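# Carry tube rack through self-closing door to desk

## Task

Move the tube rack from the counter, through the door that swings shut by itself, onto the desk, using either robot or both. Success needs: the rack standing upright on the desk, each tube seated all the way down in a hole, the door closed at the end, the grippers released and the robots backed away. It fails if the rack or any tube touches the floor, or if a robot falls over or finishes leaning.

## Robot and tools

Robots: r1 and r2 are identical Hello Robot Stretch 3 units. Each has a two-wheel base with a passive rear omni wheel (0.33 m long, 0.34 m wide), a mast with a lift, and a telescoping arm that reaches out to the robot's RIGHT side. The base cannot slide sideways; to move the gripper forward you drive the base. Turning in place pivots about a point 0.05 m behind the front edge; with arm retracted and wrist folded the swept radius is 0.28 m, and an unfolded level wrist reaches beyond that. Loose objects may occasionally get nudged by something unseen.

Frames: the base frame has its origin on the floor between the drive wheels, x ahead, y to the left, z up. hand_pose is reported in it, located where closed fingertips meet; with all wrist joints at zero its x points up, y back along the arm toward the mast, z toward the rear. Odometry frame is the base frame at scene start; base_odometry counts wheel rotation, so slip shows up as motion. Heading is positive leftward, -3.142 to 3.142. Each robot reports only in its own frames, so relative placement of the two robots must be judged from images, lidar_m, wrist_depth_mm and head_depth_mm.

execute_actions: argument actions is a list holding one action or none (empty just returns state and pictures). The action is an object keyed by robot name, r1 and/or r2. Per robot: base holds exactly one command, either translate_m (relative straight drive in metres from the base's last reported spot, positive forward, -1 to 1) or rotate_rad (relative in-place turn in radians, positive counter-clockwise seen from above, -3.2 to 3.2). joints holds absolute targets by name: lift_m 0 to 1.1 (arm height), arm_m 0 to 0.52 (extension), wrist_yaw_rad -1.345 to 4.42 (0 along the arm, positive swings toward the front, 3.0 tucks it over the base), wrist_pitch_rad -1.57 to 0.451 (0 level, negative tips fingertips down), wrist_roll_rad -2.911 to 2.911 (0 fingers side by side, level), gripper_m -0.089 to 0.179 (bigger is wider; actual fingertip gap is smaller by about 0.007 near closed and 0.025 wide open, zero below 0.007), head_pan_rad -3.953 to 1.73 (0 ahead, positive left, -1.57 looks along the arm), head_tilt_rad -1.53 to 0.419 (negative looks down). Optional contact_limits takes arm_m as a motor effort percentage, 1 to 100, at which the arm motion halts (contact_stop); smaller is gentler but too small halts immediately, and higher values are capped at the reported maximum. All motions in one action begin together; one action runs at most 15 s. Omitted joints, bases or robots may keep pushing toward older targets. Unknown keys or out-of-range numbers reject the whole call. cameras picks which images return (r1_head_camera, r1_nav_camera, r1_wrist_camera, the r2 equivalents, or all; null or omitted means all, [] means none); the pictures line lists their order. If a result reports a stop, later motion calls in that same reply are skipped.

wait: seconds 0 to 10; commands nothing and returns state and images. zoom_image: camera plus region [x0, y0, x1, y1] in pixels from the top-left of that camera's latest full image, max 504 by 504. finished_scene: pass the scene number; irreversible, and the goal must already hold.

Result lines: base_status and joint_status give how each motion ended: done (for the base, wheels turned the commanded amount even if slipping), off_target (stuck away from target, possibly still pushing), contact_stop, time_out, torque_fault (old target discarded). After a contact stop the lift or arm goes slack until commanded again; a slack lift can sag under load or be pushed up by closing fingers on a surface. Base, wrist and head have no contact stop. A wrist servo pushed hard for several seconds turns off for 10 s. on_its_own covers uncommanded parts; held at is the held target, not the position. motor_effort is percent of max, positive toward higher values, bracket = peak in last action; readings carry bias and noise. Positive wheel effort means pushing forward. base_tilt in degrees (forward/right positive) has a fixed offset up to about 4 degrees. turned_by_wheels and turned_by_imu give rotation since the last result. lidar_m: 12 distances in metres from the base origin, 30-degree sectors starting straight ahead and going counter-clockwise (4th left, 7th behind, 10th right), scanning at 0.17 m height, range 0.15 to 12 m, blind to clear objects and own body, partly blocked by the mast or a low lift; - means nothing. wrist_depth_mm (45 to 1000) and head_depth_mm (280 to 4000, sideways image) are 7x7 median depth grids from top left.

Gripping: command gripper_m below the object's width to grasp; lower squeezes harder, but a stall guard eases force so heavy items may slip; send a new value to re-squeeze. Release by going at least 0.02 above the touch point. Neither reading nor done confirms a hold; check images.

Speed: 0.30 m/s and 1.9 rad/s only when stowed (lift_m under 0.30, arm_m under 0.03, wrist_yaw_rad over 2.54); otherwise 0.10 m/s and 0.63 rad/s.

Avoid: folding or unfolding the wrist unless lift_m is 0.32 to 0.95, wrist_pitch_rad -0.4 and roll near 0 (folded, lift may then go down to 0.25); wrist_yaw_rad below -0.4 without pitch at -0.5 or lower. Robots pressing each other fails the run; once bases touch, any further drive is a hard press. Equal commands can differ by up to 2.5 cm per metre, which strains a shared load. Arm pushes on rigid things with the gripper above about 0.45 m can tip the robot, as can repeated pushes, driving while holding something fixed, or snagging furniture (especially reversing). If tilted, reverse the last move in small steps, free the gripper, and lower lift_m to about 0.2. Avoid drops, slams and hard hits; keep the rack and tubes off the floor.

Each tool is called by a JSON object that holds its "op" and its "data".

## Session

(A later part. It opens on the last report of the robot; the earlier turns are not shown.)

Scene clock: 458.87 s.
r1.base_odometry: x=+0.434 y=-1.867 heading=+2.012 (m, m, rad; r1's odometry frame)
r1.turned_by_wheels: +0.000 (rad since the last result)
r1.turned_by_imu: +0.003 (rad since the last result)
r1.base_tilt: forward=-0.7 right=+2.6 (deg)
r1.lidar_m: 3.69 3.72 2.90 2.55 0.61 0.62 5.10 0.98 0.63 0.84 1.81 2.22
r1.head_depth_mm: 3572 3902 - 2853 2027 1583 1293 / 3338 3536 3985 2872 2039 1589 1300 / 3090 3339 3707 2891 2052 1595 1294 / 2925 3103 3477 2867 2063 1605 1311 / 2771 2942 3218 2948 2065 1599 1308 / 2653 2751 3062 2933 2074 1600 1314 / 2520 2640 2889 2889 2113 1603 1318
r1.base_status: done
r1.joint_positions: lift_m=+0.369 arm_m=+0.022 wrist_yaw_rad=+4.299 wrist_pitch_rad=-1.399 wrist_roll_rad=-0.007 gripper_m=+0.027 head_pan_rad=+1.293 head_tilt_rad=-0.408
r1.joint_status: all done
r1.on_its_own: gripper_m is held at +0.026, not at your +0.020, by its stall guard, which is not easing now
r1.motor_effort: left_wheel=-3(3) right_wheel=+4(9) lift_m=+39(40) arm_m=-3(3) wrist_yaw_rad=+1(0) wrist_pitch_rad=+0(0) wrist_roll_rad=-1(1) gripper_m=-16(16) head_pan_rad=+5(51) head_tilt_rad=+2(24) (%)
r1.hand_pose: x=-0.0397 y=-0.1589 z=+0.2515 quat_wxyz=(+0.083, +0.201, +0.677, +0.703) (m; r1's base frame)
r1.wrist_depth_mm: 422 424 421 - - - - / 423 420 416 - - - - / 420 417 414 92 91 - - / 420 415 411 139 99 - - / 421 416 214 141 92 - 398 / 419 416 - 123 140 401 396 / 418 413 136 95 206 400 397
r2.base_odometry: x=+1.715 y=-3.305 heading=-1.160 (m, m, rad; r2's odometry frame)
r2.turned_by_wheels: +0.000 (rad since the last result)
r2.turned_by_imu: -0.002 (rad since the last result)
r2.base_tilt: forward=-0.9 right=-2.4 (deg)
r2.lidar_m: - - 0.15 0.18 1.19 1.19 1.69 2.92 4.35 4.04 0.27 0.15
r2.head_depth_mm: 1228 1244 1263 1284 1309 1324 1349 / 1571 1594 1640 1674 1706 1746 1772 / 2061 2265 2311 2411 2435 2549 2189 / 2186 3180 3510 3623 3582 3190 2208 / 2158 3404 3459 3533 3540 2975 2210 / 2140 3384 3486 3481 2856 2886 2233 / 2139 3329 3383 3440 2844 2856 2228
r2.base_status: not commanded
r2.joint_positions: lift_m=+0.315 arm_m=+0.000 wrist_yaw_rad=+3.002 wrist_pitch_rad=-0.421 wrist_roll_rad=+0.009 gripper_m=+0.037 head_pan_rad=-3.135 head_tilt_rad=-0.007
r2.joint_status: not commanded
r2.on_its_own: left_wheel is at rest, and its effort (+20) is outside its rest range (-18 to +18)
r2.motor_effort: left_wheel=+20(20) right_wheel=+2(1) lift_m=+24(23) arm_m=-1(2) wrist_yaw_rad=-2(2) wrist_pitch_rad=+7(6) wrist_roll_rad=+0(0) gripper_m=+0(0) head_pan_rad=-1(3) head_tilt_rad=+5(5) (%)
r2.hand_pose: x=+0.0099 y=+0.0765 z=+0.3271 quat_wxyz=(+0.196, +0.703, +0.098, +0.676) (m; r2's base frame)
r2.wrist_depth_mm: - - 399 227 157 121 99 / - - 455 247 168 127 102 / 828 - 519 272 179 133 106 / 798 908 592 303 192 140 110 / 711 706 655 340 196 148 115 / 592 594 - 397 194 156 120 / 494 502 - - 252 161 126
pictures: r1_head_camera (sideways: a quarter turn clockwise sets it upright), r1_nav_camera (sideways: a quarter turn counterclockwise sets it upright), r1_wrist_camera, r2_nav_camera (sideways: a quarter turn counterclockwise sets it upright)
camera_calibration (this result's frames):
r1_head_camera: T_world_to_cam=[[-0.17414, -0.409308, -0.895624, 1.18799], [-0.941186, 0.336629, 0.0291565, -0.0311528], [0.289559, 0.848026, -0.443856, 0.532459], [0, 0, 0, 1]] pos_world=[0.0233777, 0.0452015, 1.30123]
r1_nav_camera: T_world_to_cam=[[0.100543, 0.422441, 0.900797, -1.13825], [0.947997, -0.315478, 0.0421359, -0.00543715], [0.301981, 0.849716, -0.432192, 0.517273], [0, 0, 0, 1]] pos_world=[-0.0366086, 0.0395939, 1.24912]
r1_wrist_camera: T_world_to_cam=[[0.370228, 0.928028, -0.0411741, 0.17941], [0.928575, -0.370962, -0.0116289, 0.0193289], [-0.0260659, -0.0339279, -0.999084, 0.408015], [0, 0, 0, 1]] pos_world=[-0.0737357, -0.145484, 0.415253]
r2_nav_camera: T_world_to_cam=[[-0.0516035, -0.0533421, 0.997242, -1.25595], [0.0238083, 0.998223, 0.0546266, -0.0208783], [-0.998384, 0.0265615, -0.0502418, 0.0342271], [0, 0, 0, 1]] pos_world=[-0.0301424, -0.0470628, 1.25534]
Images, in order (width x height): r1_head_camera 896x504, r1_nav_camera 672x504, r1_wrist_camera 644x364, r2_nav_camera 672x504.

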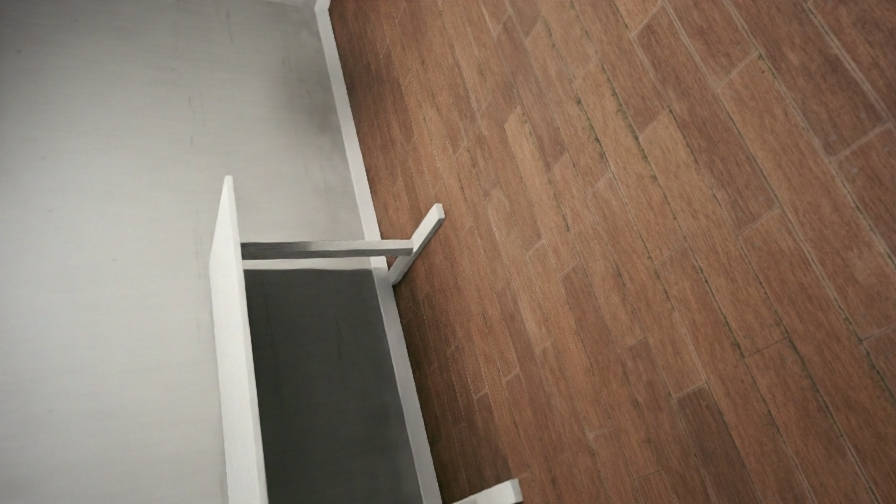

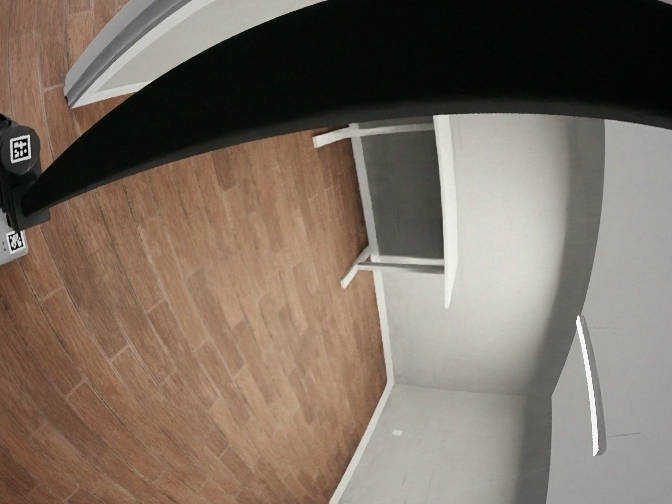

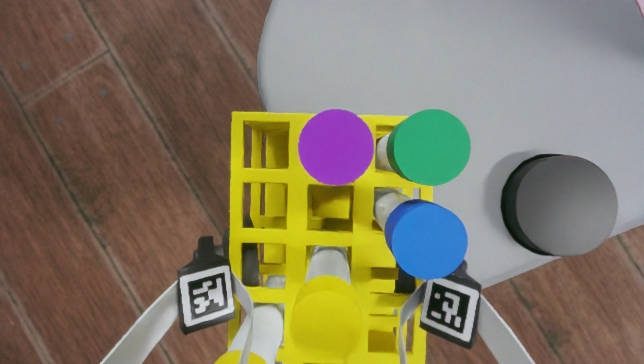

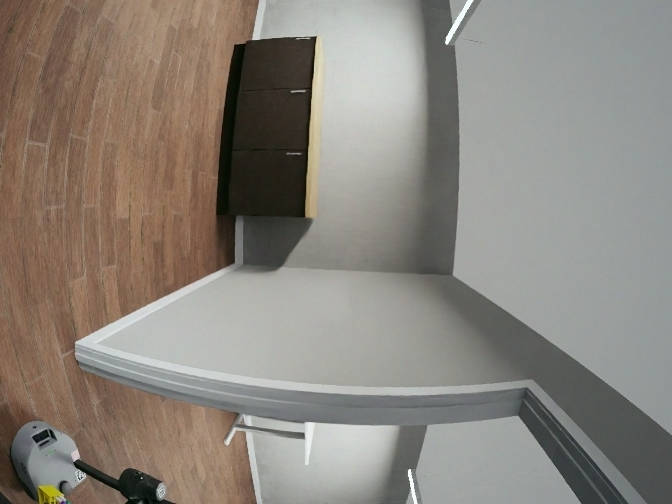

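{"op": "execute_actions", "data": {"actions": [{"r1":{"base":{"rotate_rad":1.46},"joints":{"head_tilt_rad":-0.3,"head_pan_rad":0}},"r2":{"base":{"translate_m":-0.25}}}], "cameras": ["r1_head_camera","r1_nav_camera","r2_wrist_camera"]}}

Scene clock: 484.43 s.
r1.base_odometry: x=+0.434 y=-1.867 heading=-2.811 (m, m, rad; r1's odometry frame)
r1.turned_by_wheels: +1.460 (rad since the last result)
r1.turned_by_imu: +1.464 (rad since the last result)
r1.base_tilt: forward=-0.7 right=+2.5 (deg)
r1.lidar_m: 2.55 0.74 0.61 5.13 0.87 0.63 0.64 1.80 2.05 3.45 3.70 3.54
r1.head_depth_mm: 3086 3343 3670 3545 2318 1743 1394 / 3001 3195 3399 3466 2338 1748 1403 / 2848 3044 3198 3395 2345 1763 1400 / 2761 2945 3120 3285 2353 1756 1403 / 2639 2811 2935 3161 2384 1757 1412 / 2517 2688 2807 3011 2417 1778 1413 / 2445 2562 2749 2953 2425 1788 1427
r1.base_status: done
r1.joint_positions: lift_m=+0.369 arm_m=+0.022 wrist_yaw_rad=+4.299 wrist_pitch_rad=-1.399 wrist_roll_rad=-0.007 gripper_m=+0.027 head_pan_rad=+0.007 head_tilt_rad=-0.309
r1.joint_status: all done
r1.on_its_own: gripper_m is held at +0.026, not at your +0.020, by its stall guard, which is not easing now
r1.motor_effort: left_wheel=-2(5) right_wheel=+4(9) lift_m=+40(39) arm_m=-3(4) wrist_yaw_rad=+0(0) wrist_pitch_rad=-1(1) wrist_roll_rad=-1(1) gripper_m=-16(16) head_pan_rad=-4(53) head_tilt_rad=+4(14) (%)
r1.hand_pose: x=-0.0397 y=-0.1589 z=+0.2515 quat_wxyz=(+0.083, +0.201, +0.677, +0.703) (m; r1's base frame)
r1.wrist_depth_mm: 422 417 416 - - - - / 423 422 419 - - - - / 424 415 415 92 91 - - / 423 417 416 139 98 - - / 421 417 215 140 92 - 397 / 420 417 - 123 140 401 396 / 423 416 136 95 206 402 398
r2.base_odometry: x=+1.615 y=-3.075 heading=-1.161 (m, m, rad; r2's odometry frame)
r2.turned_by_wheels: +0.000 (rad since the last result)
r2.turned_by_imu: -0.006 (rad since the last result)
r2.base_tilt: forward=-0.8 right=-2.5 (deg)
r2.lidar_m: - - 0.15 0.49 4.79 0.96 1.59 2.66 4.21 0.19 0.15 -
r2.head_depth_mm: 1162 1172 1197 1216 1228 1257 1276 / 1482 1508 1535 1575 1595 1638 1679 / 1974 2108 2175 2248 2300 2388 2096 / 2165 3103 3294 3313 3338 3167 2217 / 2175 3229 3244 3315 3325 3032 2193 / 2144 3153 3201 3225 2597 2644 2219 / 2134 3117 3132 3135 2569 2587 2228
r2.base_status: done
r2.joint_positions: lift_m=+0.315 arm_m=+0.000 wrist_yaw_rad=+3.017 wrist_pitch_rad=-0.421 wrist_roll_rad=+0.009 gripper_m=+0.037 head_pan_rad=-3.135 head_tilt_rad=-0.007
r2.joint_status: not commanded
r2.on_its_own: wrist_yaw_rad is at rest, and its effort (-16) is outside its rest range (-12 to +12)
r2.motor_effort: left_wheel=+3(17) right_wheel=+18(27) lift_m=+23(23) arm_m=+1(1) wrist_yaw_rad=-16(15) wrist_pitch_rad=+6(6) wrist_roll_rad=+0(0) gripper_m=+0(2) head_pan_rad=-2(3) head_tilt_rad=+5(5) (%)
r2.hand_pose: x=+0.0065 y=+0.0771 z=+0.3271 quat_wxyz=(+0.191, +0.702, +0.104, +0.678) (m; r2's base frame)
r2.wrist_depth_mm: - - - - 233 123 84 / - - - - 238 124 85 / - - - - 244 126 85 / 893 904 885 857 249 128 86 / 720 686 724 682 225 129 87 / 589 577 - 570 202 131 87 / 498 506 - - 271 124 88
pictures: r1_head_camera (sideways: a quarter turn clockwise sets it upright), r1_nav_camera (sideways: a quarter turn counterclockwise sets it upright), r2_wrist_camera
camera_calibration (this result's frames):
r1_head_camera: T_world_to_cam=[[-0.351089, 0.0526307, -0.934862, 1.24027], [0.0551071, 0.99785, 0.0354813, -0.0454685], [0.934719, -0.0390605, -0.353234, 0.410595], [0, 0, 0, 1]] pos_world=[0.0541588, -0.00386744, 1.30613]
r1_nav_camera: T_world_to_cam=[[0.342516, 0.0216852, 0.939262, -1.18992], [-0.0400489, -0.998488, 0.037657, 0.00641585], [0.938658, -0.0505145, -0.341129, 0.394886], [0, 0, 0, 1]] pos_world=[0.0371621, 0.0521573, 1.25212]
r2_wrist_camera: T_world_to_cam=[[0.983081, -0.178175, -0.0424889, 0.0194209], [-0.133803, -0.540122, -0.830882, 0.34942], [0.125093, 0.822509, -0.554824, 0.278526], [0, 0, 0, 1]] pos_world=[-0.00718044, -0.0369003, 0.445685]
Images, in order (width x height): r1_head_camera 896x504, r1_nav_camera 672x504, r2_wrist_camera 644x364.

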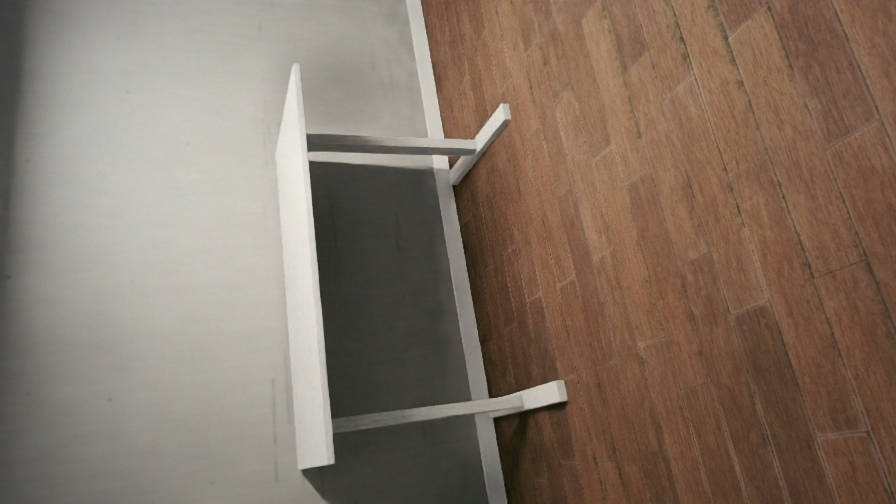

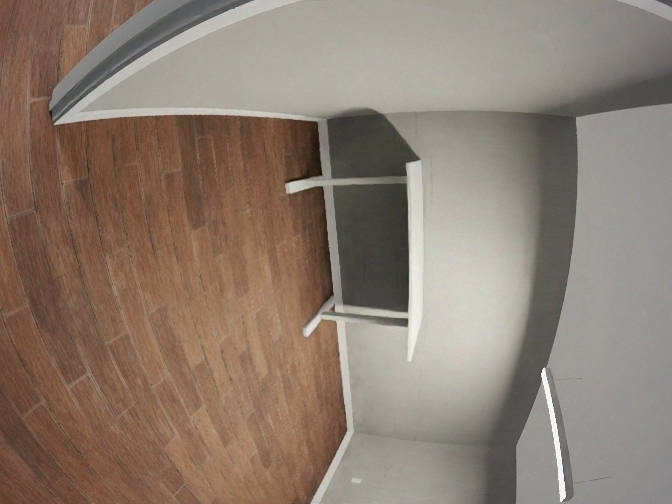

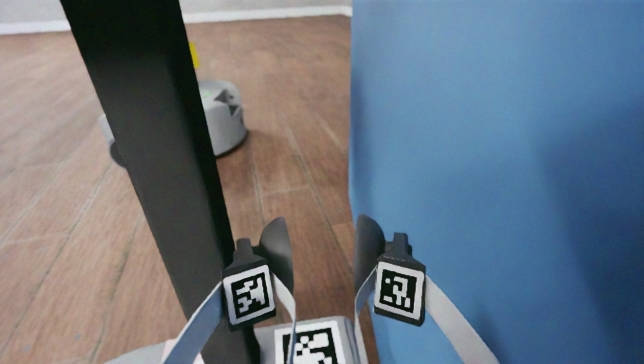

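{"op": "execute_actions", "data": {"actions": [{"r1":{"base":{"translate_m":1.0},"joints":{"lift_m":0.8}},"r2":{"base":{"translate_m":-0.6},"joints":{"wrist_yaw_rad":3.15}}}], "cameras": ["r1_head_camera","r1_wrist_camera","r2_wrist_camera","r2_nav_camera"]}}

Scene clock: 499.13 s.
r1.base_odometry: x=-0.512 y=-2.191 heading=-2.811 (m, m, rad; r1's odometry frame)
r1.turned_by_wheels: +0.000 (rad since the last result)
r1.turned_by_imu: +0.003 (rad since the last result)
r1.base_tilt: forward=-0.7 right=+2.5 (deg)
r1.lidar_m: 2.02 1.33 0.74 0.63 0.63 0.72 1.57 2.75 3.13 3.40 3.41 1.95
r1.head_depth_mm: 2066 2222 2330 2629 2309 1742 1380 / 1987 2139 1979 2483 2206 1742 1397 / 1904 2043 2020 2355 2362 1762 1404 / 1855 1946 2014 2283 2357 1759 1405 / 1774 1895 1945 2177 2281 1776 1408 / 1707 1826 1866 2093 2209 1788 1412 / 1655 1760 1813 1590 2110 1743 1415
r1.base_status: done
r1.joint_positions: lift_m=+0.799 arm_m=+0.022 wrist_yaw_rad=+4.299 wrist_pitch_rad=-1.399 wrist_roll_rad=-0.007 gripper_m=+0.027 head_pan_rad=+0.007 head_tilt_rad=-0.309
r1.joint_status: all done
r1.on_its_own: gripper_m is held at +0.026, not at your +0.020, by its stall guard, which is not easing now
r1.motor_effort: left_wheel=-3(3) right_wheel=+4(8) lift_m=+39(42) arm_m=-3(3) wrist_yaw_rad=+1(1) wrist_pitch_rad=+0(1) wrist_roll_rad=-1(1) gripper_m=-16(16) head_pan_rad=-5(5) head_tilt_rad=+3(3) (%)
r1.hand_pose: x=-0.0396 y=-0.1590 z=+0.6815 quat_wxyz=(+0.083, +0.201, +0.677, +0.703) (m; r1's base frame)
r1.wrist_depth_mm: 861 859 826 826 822 804 803 / 851 825 829 829 825 806 - / 835 839 826 92 91 790 803 / 851 837 844 139 101 798 800 / 836 843 215 141 92 812 792 / 838 846 - 123 140 813 801 / 845 850 136 95 206 799 799
r2.base_odometry: x=+1.376 y=-2.525 heading=-1.161 (m, m, rad; r2's odometry frame)
r2.turned_by_wheels: -0.001 (rad since the last result)
r2.turned_by_imu: -0.013 (rad since the last result)
r2.base_tilt: forward=-0.9 right=-2.4 (deg)
r2.lidar_m: 0.15 0.24 2.70 4.64 0.58 0.64 1.37 2.05 2.62 4.14 4.20 -
r2.head_depth_mm: 998 1013 1034 1051 1065 1081 1101 / 1276 1299 1322 1349 1384 1407 1434 / 1744 1790 1842 1893 1946 1992 1986 / 2168 2645 2661 2702 2738 2746 2174 / 2161 2624 2641 2665 2678 2694 2198 / 2154 2579 2603 2611 2094 2013 2022 / 2142 2547 2578 2571 1972 1979 1997
r2.base_status: translate_m off_target (by the wheels' count: -0.6001 of -0.6000)
r2.joint_positions: lift_m=+0.315 arm_m=+0.000 wrist_yaw_rad=+3.170 wrist_pitch_rad=-0.420 wrist_roll_rad=+0.009 gripper_m=+0.037 head_pan_rad=-3.135 head_tilt_rad=-0.007
r2.joint_status: all done
r2.on_its_own: right_wheel is at rest, and its effort (+24) is outside its rest range (-18 to +18); wrist_yaw_rad is at rest, and its effort (-18) is outside its rest range (-12 to +12)
r2.motor_effort: left_wheel=+3(9) right_wheel=+24(25) lift_m=+23(23) arm_m=+0(1) wrist_yaw_rad=-18(36) wrist_pitch_rad=+6(6) wrist_roll_rad=+0(0) gripper_m=+0(1) head_pan_rad=-2(2) head_tilt_rad=+6(5) (%)
r2.hand_pose: x=-0.0276 y=+0.0788 z=+0.3271 quat_wxyz=(+0.139, +0.692, +0.157, +0.691) (m; r2's base frame)
r2.wrist_depth_mm: 457 460 - - - - - / 490 500 - - - - - / 532 544 - - - - - / 585 607 604 853 869 844 833 / 625 640 655 681 682 668 655 / 594 579 589 566 577 552 556 / 496 509 - - 467 483 468
pictures: r1_head_camera (sideways: a quarter turn clockwise sets it upright), r1_wrist_camera, r2_nav_camera (sideways: a quarter turn counterclockwise sets it upright), r2_wrist_camera
camera_calibration (this result's frames):
r1_head_camera: T_world_to_cam=[[-0.350994, 0.0526514, -0.934896, 1.24031], [0.0551605, 0.997847, 0.0354874, -0.0454768], [0.934752, -0.0391135, -0.353142, 0.410475], [0, 0, 0, 1]] pos_world=[0.0541582, -0.00387018, 1.30613]
r1_wrist_camera: T_world_to_cam=[[0.370234, 0.928025, -0.0411866, 0.197135], [0.928584, -0.370954, -0.0112032, 0.0239286], [-0.0256752, -0.0340974, -0.999089, 0.837614], [0, 0, 0, 1]] pos_world=[-0.0736998, -0.145509, 0.845238]
r2_nav_camera: T_world_to_cam=[[-0.0518021, -0.0533422, 0.997232, -1.25593], [0.0238196, 0.998222, 0.0546325, -0.0208861], [-0.998373, 0.0265837, -0.0504395, 0.0344844], [0, 0, 0, 1]] pos_world=[-0.0301343, -0.047062, 1.25534]
r2_wrist_camera: T_world_to_cam=[[0.998737, -0.0267886, -0.0424949, 0.0417468], [-0.0502175, -0.554089, -0.830941, 0.349203], [-0.00128619, 0.832026, -0.554735, 0.27717], [0, 0, 0, 1]] pos_world=[-0.0238016, -0.0360046, 0.445696]
Images, in order (width x height): r1_head_camera 896x504, r1_wrist_camera 644x364, r2_nav_camera 672x504, r2_wrist_camera 644x364.

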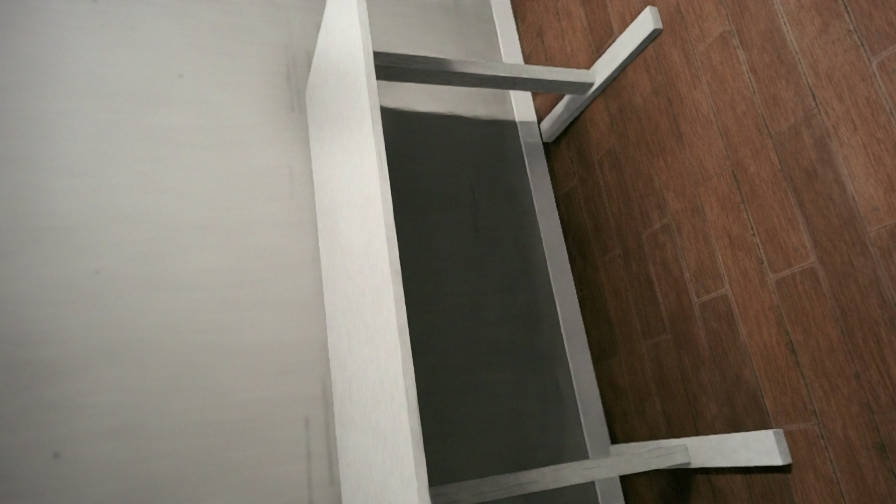

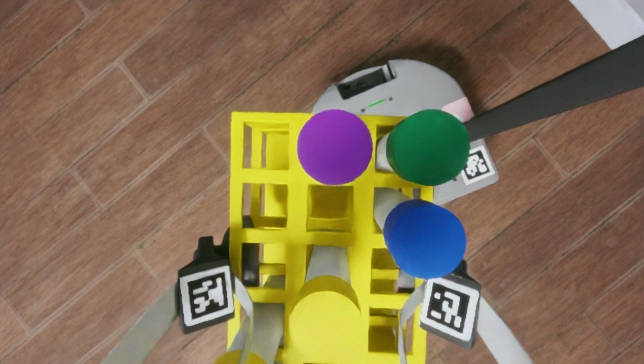

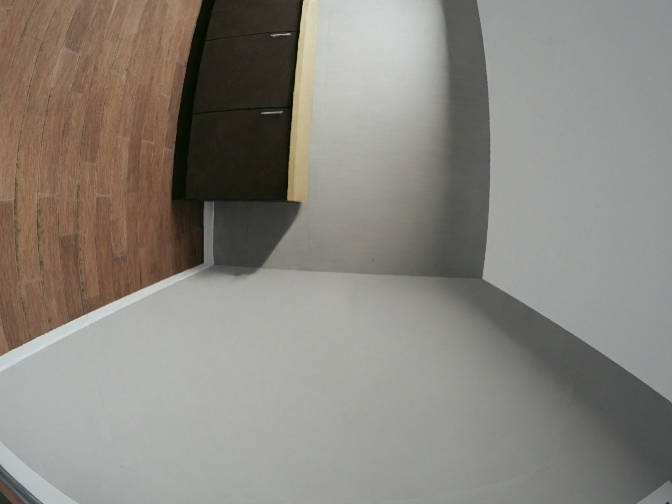

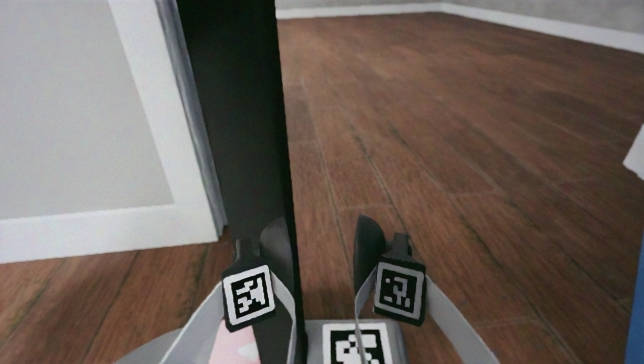

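{"op": "execute_actions", "data": {"actions": [{"r1":{"base":{"translate_m":0.88},"joints":{"lift_m":1.097,"head_tilt_rad":-0.6}},"r2":{"base":{"translate_m":-0.5},"joints":{"head_pan_rad":0.3,"head_tilt_rad":-0.5}}}], "cameras": ["r1_head_camera","r1_wrist_camera","r2_nav_camera"]}}

Scene clock: 518.37 s.
r1.base_odometry: x=-1.344 y=-2.477 heading=-2.811 (m, m, rad; r1's odometry frame)
r1.turned_by_wheels: +0.000 (rad since the last result)
r1.turned_by_imu: +0.003 (rad since the last result)
r1.base_tilt: forward=-0.7 right=+2.6 (deg)
r1.lidar_m: 1.19 0.80 1.03 0.88 0.88 1.00 1.85 3.61 3.72 3.16 2.49 1.16
r1.head_depth_mm: 1172 1186 759 603 1635 1387 1184 / 1128 1186 760 582 1680 1395 1181 / 1084 1156 765 560 1684 1386 1176 / 1039 1113 768 564 1634 1380 1182 / 1007 1076 767 565 1585 1393 1185 / 967 1040 771 564 1546 1405 1186 / 935 1020 772 566 489 1392 1193
r1.base_status: done
r1.joint_positions: lift_m=+1.096 arm_m=+0.022 wrist_yaw_rad=+4.299 wrist_pitch_rad=-1.399 wrist_roll_rad=-0.007 gripper_m=+0.027 head_pan_rad=+0.007 head_tilt_rad=-0.592
r1.joint_status: all done
r1.on_its_own: gripper_m is held at +0.026, not at your +0.020, by its stall guard, which is not easing now
r1.motor_effort: left_wheel=-3(4) right_wheel=+4(8) lift_m=+39(39) arm_m=-3(4) wrist_yaw_rad=+0(0) wrist_pitch_rad=+0(1) wrist_roll_rad=-1(1) gripper_m=-16(16) head_pan_rad=-4(5) head_tilt_rad=-4(23) (%)
r1.hand_pose: x=-0.0396 y=-0.1590 z=+0.9785 quat_wxyz=(+0.083, +0.201, +0.677, +0.703) (m; r1's base frame)
r1.wrist_depth_mm: - - - - - - - / - - - - - - - / - - - 92 91 - - / - - - 139 117 - - / - - 215 141 93 - - / - - - 123 141 - - / - - 136 95 206 - -
r2.base_odometry: x=+1.177 y=-2.066 heading=-1.161 (m, m, rad; r2's odometry frame)
r2.turned_by_wheels: +0.000 (rad since the last result)
r2.turned_by_imu: -0.038 (rad since the last result)
r2.base_tilt: forward=-0.8 right=-2.5 (deg)
r2.lidar_m: 2.61 0.73 0.47 0.43 0.43 0.53 1.07 1.54 1.93 4.20 4.25 2.87
r2.head_depth_mm: 2216 2394 2668 2563 1951 1569 1310 / 2222 2393 2691 2568 1945 1567 1316 / 2246 2456 2685 2562 1940 1569 1317 / 2259 2461 2730 2599 1954 1563 1310 / 2184 2284 2367 2358 1951 1578 1313 / 1428 1453 1455 1519 1547 1501 1310 / 1051 1064 1087 1105 1123 1140 1164
r2.base_status: done
r2.joint_positions: lift_m=+0.315 arm_m=+0.000 wrist_yaw_rad=+3.151 wrist_pitch_rad=-0.420 wrist_roll_rad=+0.009 gripper_m=+0.037 head_pan_rad=+0.293 head_tilt_rad=-0.499
r2.joint_status: all done
r2.motor_effort: left_wheel=+1(31) right_wheel=+0(33) lift_m=+23(23) arm_m=+0(1) wrist_yaw_rad=+0(18) wrist_pitch_rad=+6(6) wrist_roll_rad=+0(0) gripper_m=+0(0) head_pan_rad=+2(30) head_tilt_rad=+0(43) (%)
r2.hand_pose: x=-0.0233 y=+0.0789 z=+0.3273 quat_wxyz=(+0.145, +0.694, +0.150, +0.689) (m; r2's base frame)
r2.wrist_depth_mm: 381 393 - 426 452 466 494 / 411 430 - 466 489 521 537 / 440 455 - 504 539 573 607 / 474 501 519 555 586 628 688 / 524 543 569 612 625 661 667 / 554 560 589 563 582 558 553 / 494 512 - - 471 474 479
pictures: r1_head_camera (sideways: a quarter turn clockwise sets it upright), r1_wrist_camera, r2_nav_camera (sideways: a quarter turn counterclockwise sets it upright)
camera_calibration (this result's frames):
r1_head_camera: T_world_to_cam=[[-0.597947, 0.0510062, -0.799911, 1.06576], [0.0627675, 0.997888, 0.0167104, -0.0210681], [0.799075, -0.0402165, -0.599885, 0.732359], [0, 0, 0, 1]] pos_world=[0.0533825, -0.00388403, 1.2922]
r1_wrist_camera: T_world_to_cam=[[0.370235, 0.928025, -0.0411874, 0.209368], [0.928584, -0.370954, -0.0111818, 0.0272294], [-0.0256556, -0.034106, -0.999089, 1.13434], [0, 0, 0, 1]] pos_world=[-0.0736979, -0.14551, 1.14223]
r2_nav_camera: T_world_to_cam=[[0.479397, 0.200013, 0.854502, -1.07275], [0.287595, -0.95572, 0.0623576, -0.0325142], [0.829137, 0.215856, -0.515692, 0.628859], [0, 0, 0, 1]] pos_world=[0.00221434, 0.0477469, 1.24299]
Images, in order (width x height): r1_head_camera 896x504, r1_wrist_camera 644x364, r2_nav_camera 672x504.

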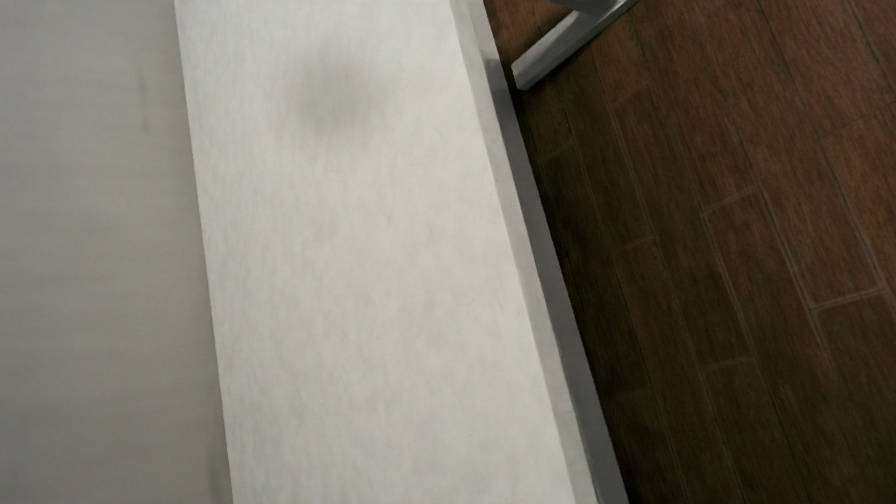

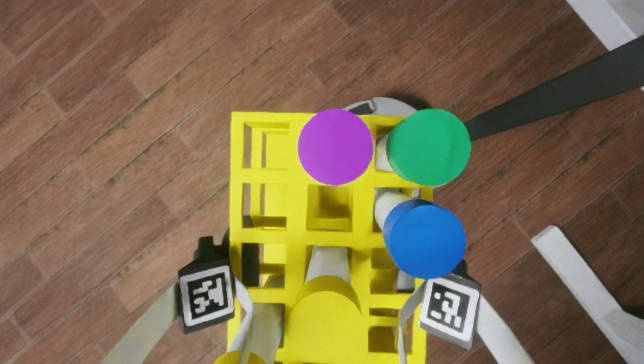

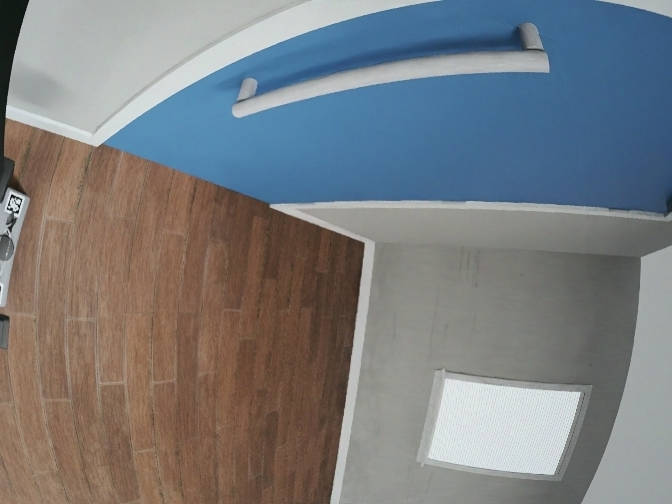

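{"op": "execute_actions", "data": {"actions": [{"r1":{"base":{"rotate_rad":1.836},"joints":{"wrist_yaw_rad":0.0,"head_pan_rad":-1.57,"head_tilt_rad":-0.7}},"r2":{"base":{"translate_m":-0.2}}}], "cameras": ["r1_head_camera","r1_wrist_camera","r1_nav_camera"]}}

Scene clock: 527.13 s.
r1.base_odometry: x=-1.344 y=-2.477 heading=-0.976 (m, m, rad; r1's odometry frame)
r1.turned_by_wheels: +1.836 (rad since the last result)
r1.turned_by_imu: +1.842 (rad since the last result)
r1.base_tilt: forward=-0.6 right=+2.5 (deg)
r1.lidar_m: 0.88 0.90 1.20 3.02 3.72 3.32 3.16 1.17 1.24 1.18 0.80 0.92
r1.head_depth_mm: - - - 1702 1560 1312 1137 / - - - - - 1257 1119 / - - - - - 318 302 / - - - - - - 311 / 984 880 644 520 1548 1265 1139 / 975 879 634 511 1558 1308 1144 / 970 877 633 511 1204 1320 1136
r1.base_status: done
r1.joint_positions: lift_m=+1.096 arm_m=+0.022 wrist_yaw_rad=+0.002 wrist_pitch_rad=-1.399 wrist_roll_rad=-0.008 gripper_m=+0.027 head_pan_rad=-1.563 head_tilt_rad=-0.691
r1.joint_status: all done
r1.on_its_own: gripper_m is held at +0.026, not at your +0.020, by its stall guard, which is not easing now
r1.motor_effort: left_wheel=-3(7) right_wheel=+4(8) lift_m=+39(39) arm_m=-3(4) wrist_yaw_rad=-2(0) wrist_pitch_rad=+0(1) wrist_roll_rad=-1(1) gripper_m=-16(16) head_pan_rad=-4(52) head_tilt_rad=-4(14) (%)
r1.hand_pose: x=-0.0216 y=-0.1873 z=+0.9785 quat_wxyz=(+0.544, +0.458, -0.538, -0.453) (m; r1's base frame)
r1.wrist_depth_mm: - - - - - - - / - - - - - - - / - - - 92 91 - - / - - - 139 124 - - / - - 215 141 93 - - / - - - 123 140 - - / - - 136 95 205 - -
r2.base_odometry: x=+1.098 y=-1.883 heading=-1.161 (m, m, rad; r2's odometry frame)
r2.turned_by_wheels: +0.000 (rad since the last result)
r2.turned_by_imu: -0.002 (rad since the last result)
r2.base_tilt: forward=-0.8 right=-2.4 (deg)
r2.lidar_m: 2.80 0.68 0.43 0.40 0.40 0.49 0.99 1.35 1.68 4.24 4.27 3.09
r2.head_depth_mm: 2390 2582 2868 2583 1949 1556 1317 / 2400 2614 2878 2619 1934 1566 1311 / 2427 2633 2909 2568 1937 1565 1313 / 2426 2666 2918 2553 1953 1569 1313 / 2040 2122 2184 2249 1868 1570 1309 / 1317 1356 1387 1421 1449 1473 1310 / 979 994 1013 1030 1048 1059 1080
r2.base_status: done
r2.joint_positions: lift_m=+0.315 arm_m=+0.000 wrist_yaw_rad=+3.151 wrist_pitch_rad=-0.420 wrist_roll_rad=+0.009 gripper_m=+0.037 head_pan_rad=+0.293 head_tilt_rad=-0.499
r2.joint_status: not commanded
r2.motor_effort: left_wheel=+1(4) right_wheel=+0(3) lift_m=+22(23) arm_m=+1(0) wrist_yaw_rad=+0(0) wrist_pitch_rad=+6(6) wrist_roll_rad=+0(0) gripper_m=+0(0) head_pan_rad=+2(2) head_tilt_rad=-1(1) (%)
r2.hand_pose: x=-0.0233 y=+0.0789 z=+0.3273 quat_wxyz=(+0.145, +0.694, +0.150, +0.689) (m; r2's base frame)
r2.wrist_depth_mm: 351 367 - 400 421 442 456 / 378 391 - 432 459 483 505 / 407 431 - 473 496 536 553 / 439 466 488 525 550 589 631 / 488 508 538 565 601 620 664 / 515 545 563 570 586 563 553 / 503 508 - - 474 478 471
pictures: r1_head_camera (sideways: a quarter turn clockwise sets it upright), r1_nav_camera (sideways: a quarter turn counterclockwise sets it upright), r1_wrist_camera
camera_calibration (this result's frames):
r1_head_camera: T_world_to_cam=[[0.0499253, 0.673965, -0.737074, 0.979905], [0.99795, -0.063253, 0.00975826, -0.01772], [-0.0400455, -0.73605, -0.675741, 0.836152], [0, 0, 0, 1]] pos_world=[0.00224576, -0.0460933, 1.28746]
r1_nav_camera: T_world_to_cam=[[0.0244027, -0.667565, 0.744152, -0.93355], [-0.998377, 0.0220465, 0.052517, -0.0070617], [-0.0514644, -0.744225, -0.665943, 0.823544], [0, 0, 0, 1]] pos_world=[0.0581141, -0.0101467, 1.24351]
r1_wrist_camera: T_world_to_cam=[[-0.99847, -0.0371191, -0.0409766, 0.0184672], [-0.0366901, 0.999264, -0.0111737, 0.235729], [0.0413612, -0.00965319, -0.999098, 1.13987], [0, 0, 0, 1]] pos_world=[-0.0200585, -0.223867, 1.14223]
Images, in order (width x height): r1_head_camera 896x504, r1_nav_camera 672x504, r1_wrist_camera 644x364.

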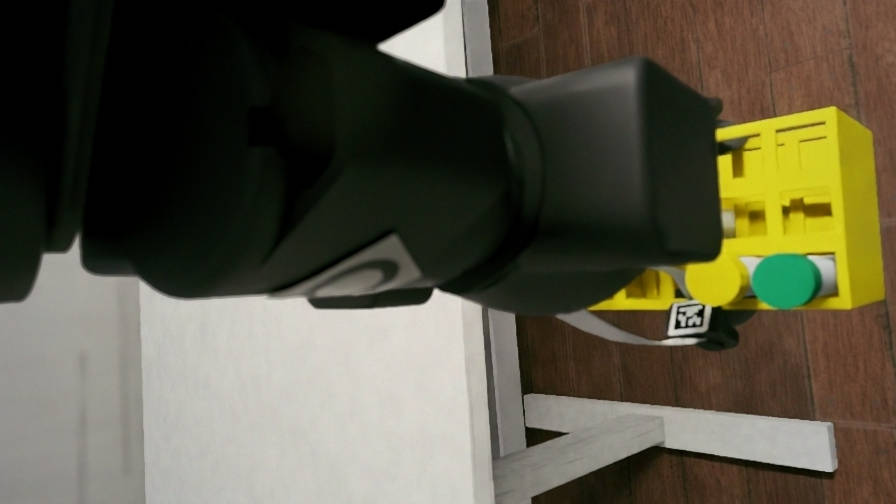

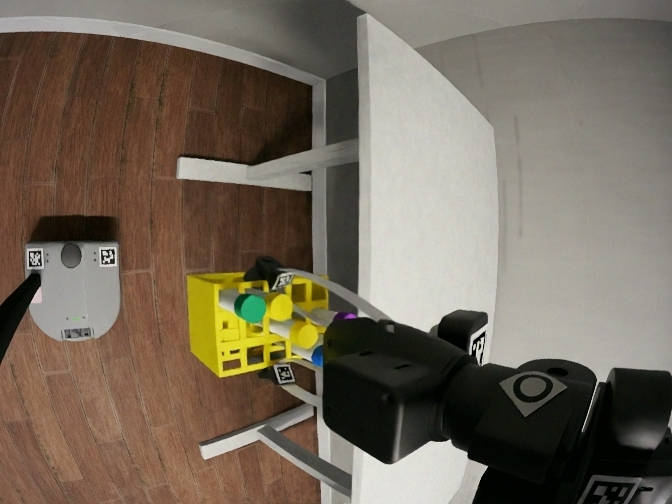

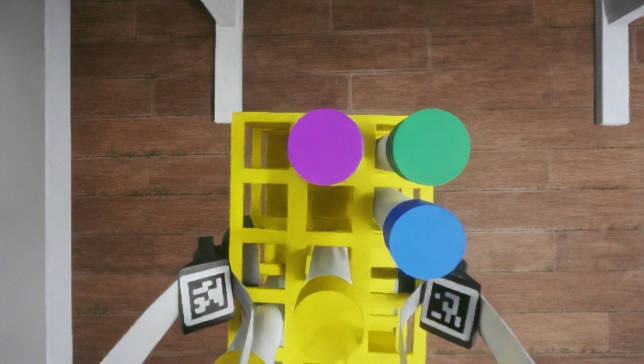

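{"op": "execute_actions", "data": {"actions": [{"r1":{"joints":{"wrist_pitch_rad":-0.95}}}], "cameras": ["r1_head_camera","r1_wrist_camera","r1_nav_camera"]}}

Scene clock: 529.87 s.
r1.base_odometry: x=-1.344 y=-2.477 heading=-0.976 (m, m, rad; r1's odometry frame)
r1.turned_by_wheels: +0.000 (rad since the last result)
r1.turned_by_imu: +0.000 (rad since the last result)
r1.base_tilt: forward=-0.6 right=+2.5 (deg)
r1.lidar_m: 0.88 0.91 1.20 3.02 3.70 3.33 3.16 1.17 1.24 1.18 0.80 0.92
r1.head_depth_mm: - - - 1712 1573 1316 1152 / - - - - 1522 1311 1147 / - - - - 403 1312 1148 / - - - - 328 1322 1147 / 981 926 609 517 1468 1313 1149 / 978 881 631 510 1541 1304 1141 / 967 874 633 509 1214 1308 1131
r1.base_status: not commanded
r1.joint_positions: lift_m=+1.096 arm_m=+0.022 wrist_yaw_rad=+0.002 wrist_pitch_rad=-0.970 wrist_roll_rad=-0.008 gripper_m=+0.027 head_pan_rad=-1.563 head_tilt_rad=-0.691
r1.joint_status: all done
r1.on_its_own: gripper_m is held at +0.026, not at your +0.020, by its stall guard, which is not easing now
r1.motor_effort: left_wheel=-3(2) right_wheel=+4(4) lift_m=+39(40) arm_m=-3(3) wrist_yaw_rad=-2(1) wrist_pitch_rad=+12(12) wrist_roll_rad=+0(0) gripper_m=-15(16) head_pan_rad=-4(4) head_tilt_rad=-4(5) (%)
r1.hand_pose: x=-0.0214 y=-0.2922 z=+1.0101 quat_wxyz=(+0.628, +0.332, -0.622, -0.328) (m; r1's base frame)
r1.wrist_depth_mm: 315 314 313 311 308 307 306 / 288 287 286 285 283 281 280 / 271 270 267 93 92 264 264 / - - - 140 138 - - / - - 214 141 93 - - / - - - 122 140 - - / - - 134 95 196 - -
r2.base_odometry: x=+1.098 y=-1.883 heading=-1.161 (m, m, rad; r2's odometry frame)
r2.turned_by_wheels: +0.000 (rad since the last result)
r2.turned_by_imu: +0.000 (rad since the last result)
r2.base_tilt: forward=-0.8 right=-2.4 (deg)
r2.lidar_m: 2.81 0.68 0.44 0.40 0.40 0.49 0.99 1.35 1.67 4.23 4.28 3.11
r2.head_depth_mm: 2376 2566 2882 2570 1940 1565 1308 / 2410 2603 2862 2552 1936 1564 1306 / 2403 2618 2943 2587 1949 1573 1313 / 2429 2666 2953 2571 1955 1571 1316 / 2037 2116 2202 2250 1883 1570 1316 / 1321 1351 1384 1412 1446 1467 1304 / 978 993 1004 1026 1043 1059 1083
r2.base_status: not commanded
r2.joint_positions: lift_m=+0.315 arm_m=+0.000 wrist_yaw_rad=+3.151 wrist_pitch_rad=-0.420 wrist_roll_rad=+0.009 gripper_m=+0.037 head_pan_rad=+0.293 head_tilt_rad=-0.499
r2.joint_status: not commanded
r2.motor_effort: left_wheel=+1(1) right_wheel=-1(0) lift_m=+23(23) arm_m=+0(0) wrist_yaw_rad=+0(0) wrist_pitch_rad=+6(6) wrist_roll_rad=+0(0) gripper_m=+0(0) head_pan_rad=+1(2) head_tilt_rad=+0(0) (%)
r2.hand_pose: x=-0.0233 y=+0.0789 z=+0.3273 quat_wxyz=(+0.145, +0.694, +0.150, +0.689) (m; r2's base frame)
r2.wrist_depth_mm: 350 367 - 401 424 443 466 / 380 394 - 434 457 479 508 / 408 423 - 471 496 538 562 / 439 469 484 518 553 586 635 / 481 516 537 583 599 628 661 / 523 546 559 563 579 564 561 / 502 508 - - 474 476 475
pictures: r1_head_camera (sideways: a quarter turn clockwise sets it upright), r1_nav_camera (sideways: a quarter turn counterclockwise sets it upright), r1_wrist_camera
camera_calibration (this result's frames):
r1_head_camera: T_world_to_cam=[[0.0499253, 0.673965, -0.737074, 0.979905], [0.99795, -0.0632532, 0.00975826, -0.01772], [-0.0400456, -0.73605, -0.675741, 0.836152], [0, 0, 0, 1]] pos_world=[0.00224575, -0.0460933, 1.28746]
r1_nav_camera: T_world_to_cam=[[0.0244027, -0.667565, 0.744152, -0.93355], [-0.998377, 0.0220466, 0.052517, -0.0070617], [-0.0514645, -0.744225, -0.665943, 0.823544], [0, 0, 0, 1]] pos_world=[0.0581141, -0.0101467, 1.24351]
r1_wrist_camera: T_world_to_cam=[[-0.99843, -0.0512818, -0.0225255, -0.00669043], [-0.0368325, 0.904107, -0.425716, 0.731835], [0.0421969, -0.424218, -0.904576, 0.953806], [0, 0, 0, 1]] pos_world=[-0.0199723, -0.257378, 1.17419]
Images, in order (width x height): r1_head_camera 896x504, r1_nav_camera 672x504, r1_wrist_camera 644x364.

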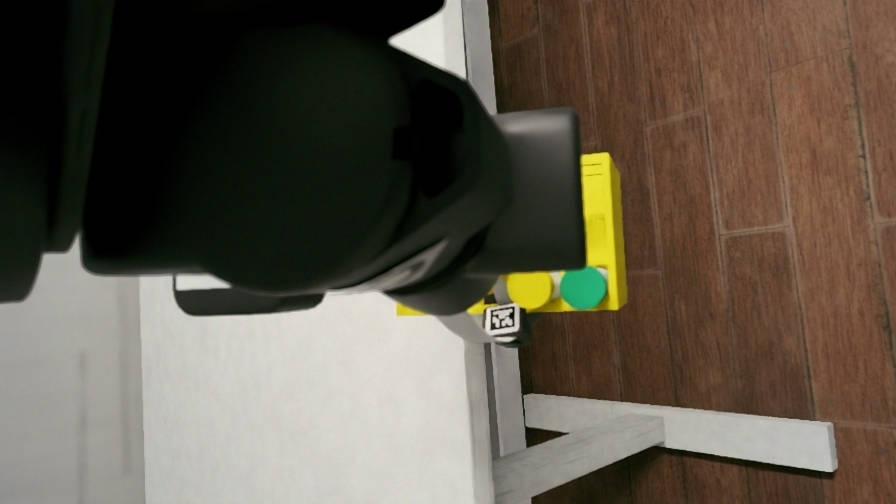

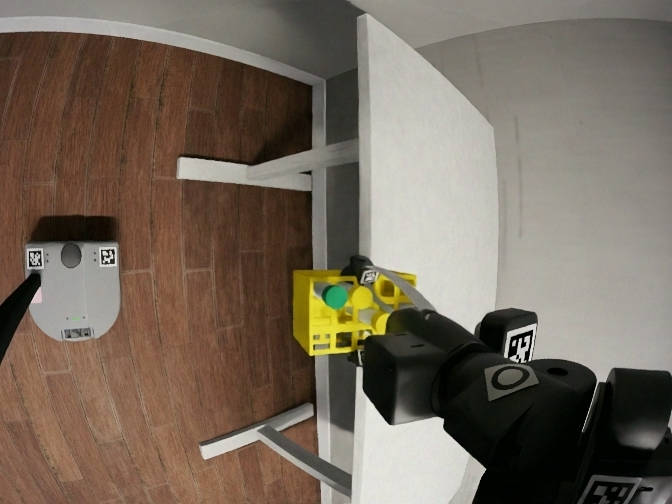

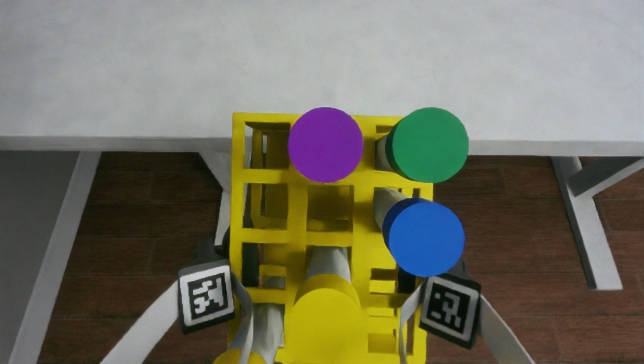

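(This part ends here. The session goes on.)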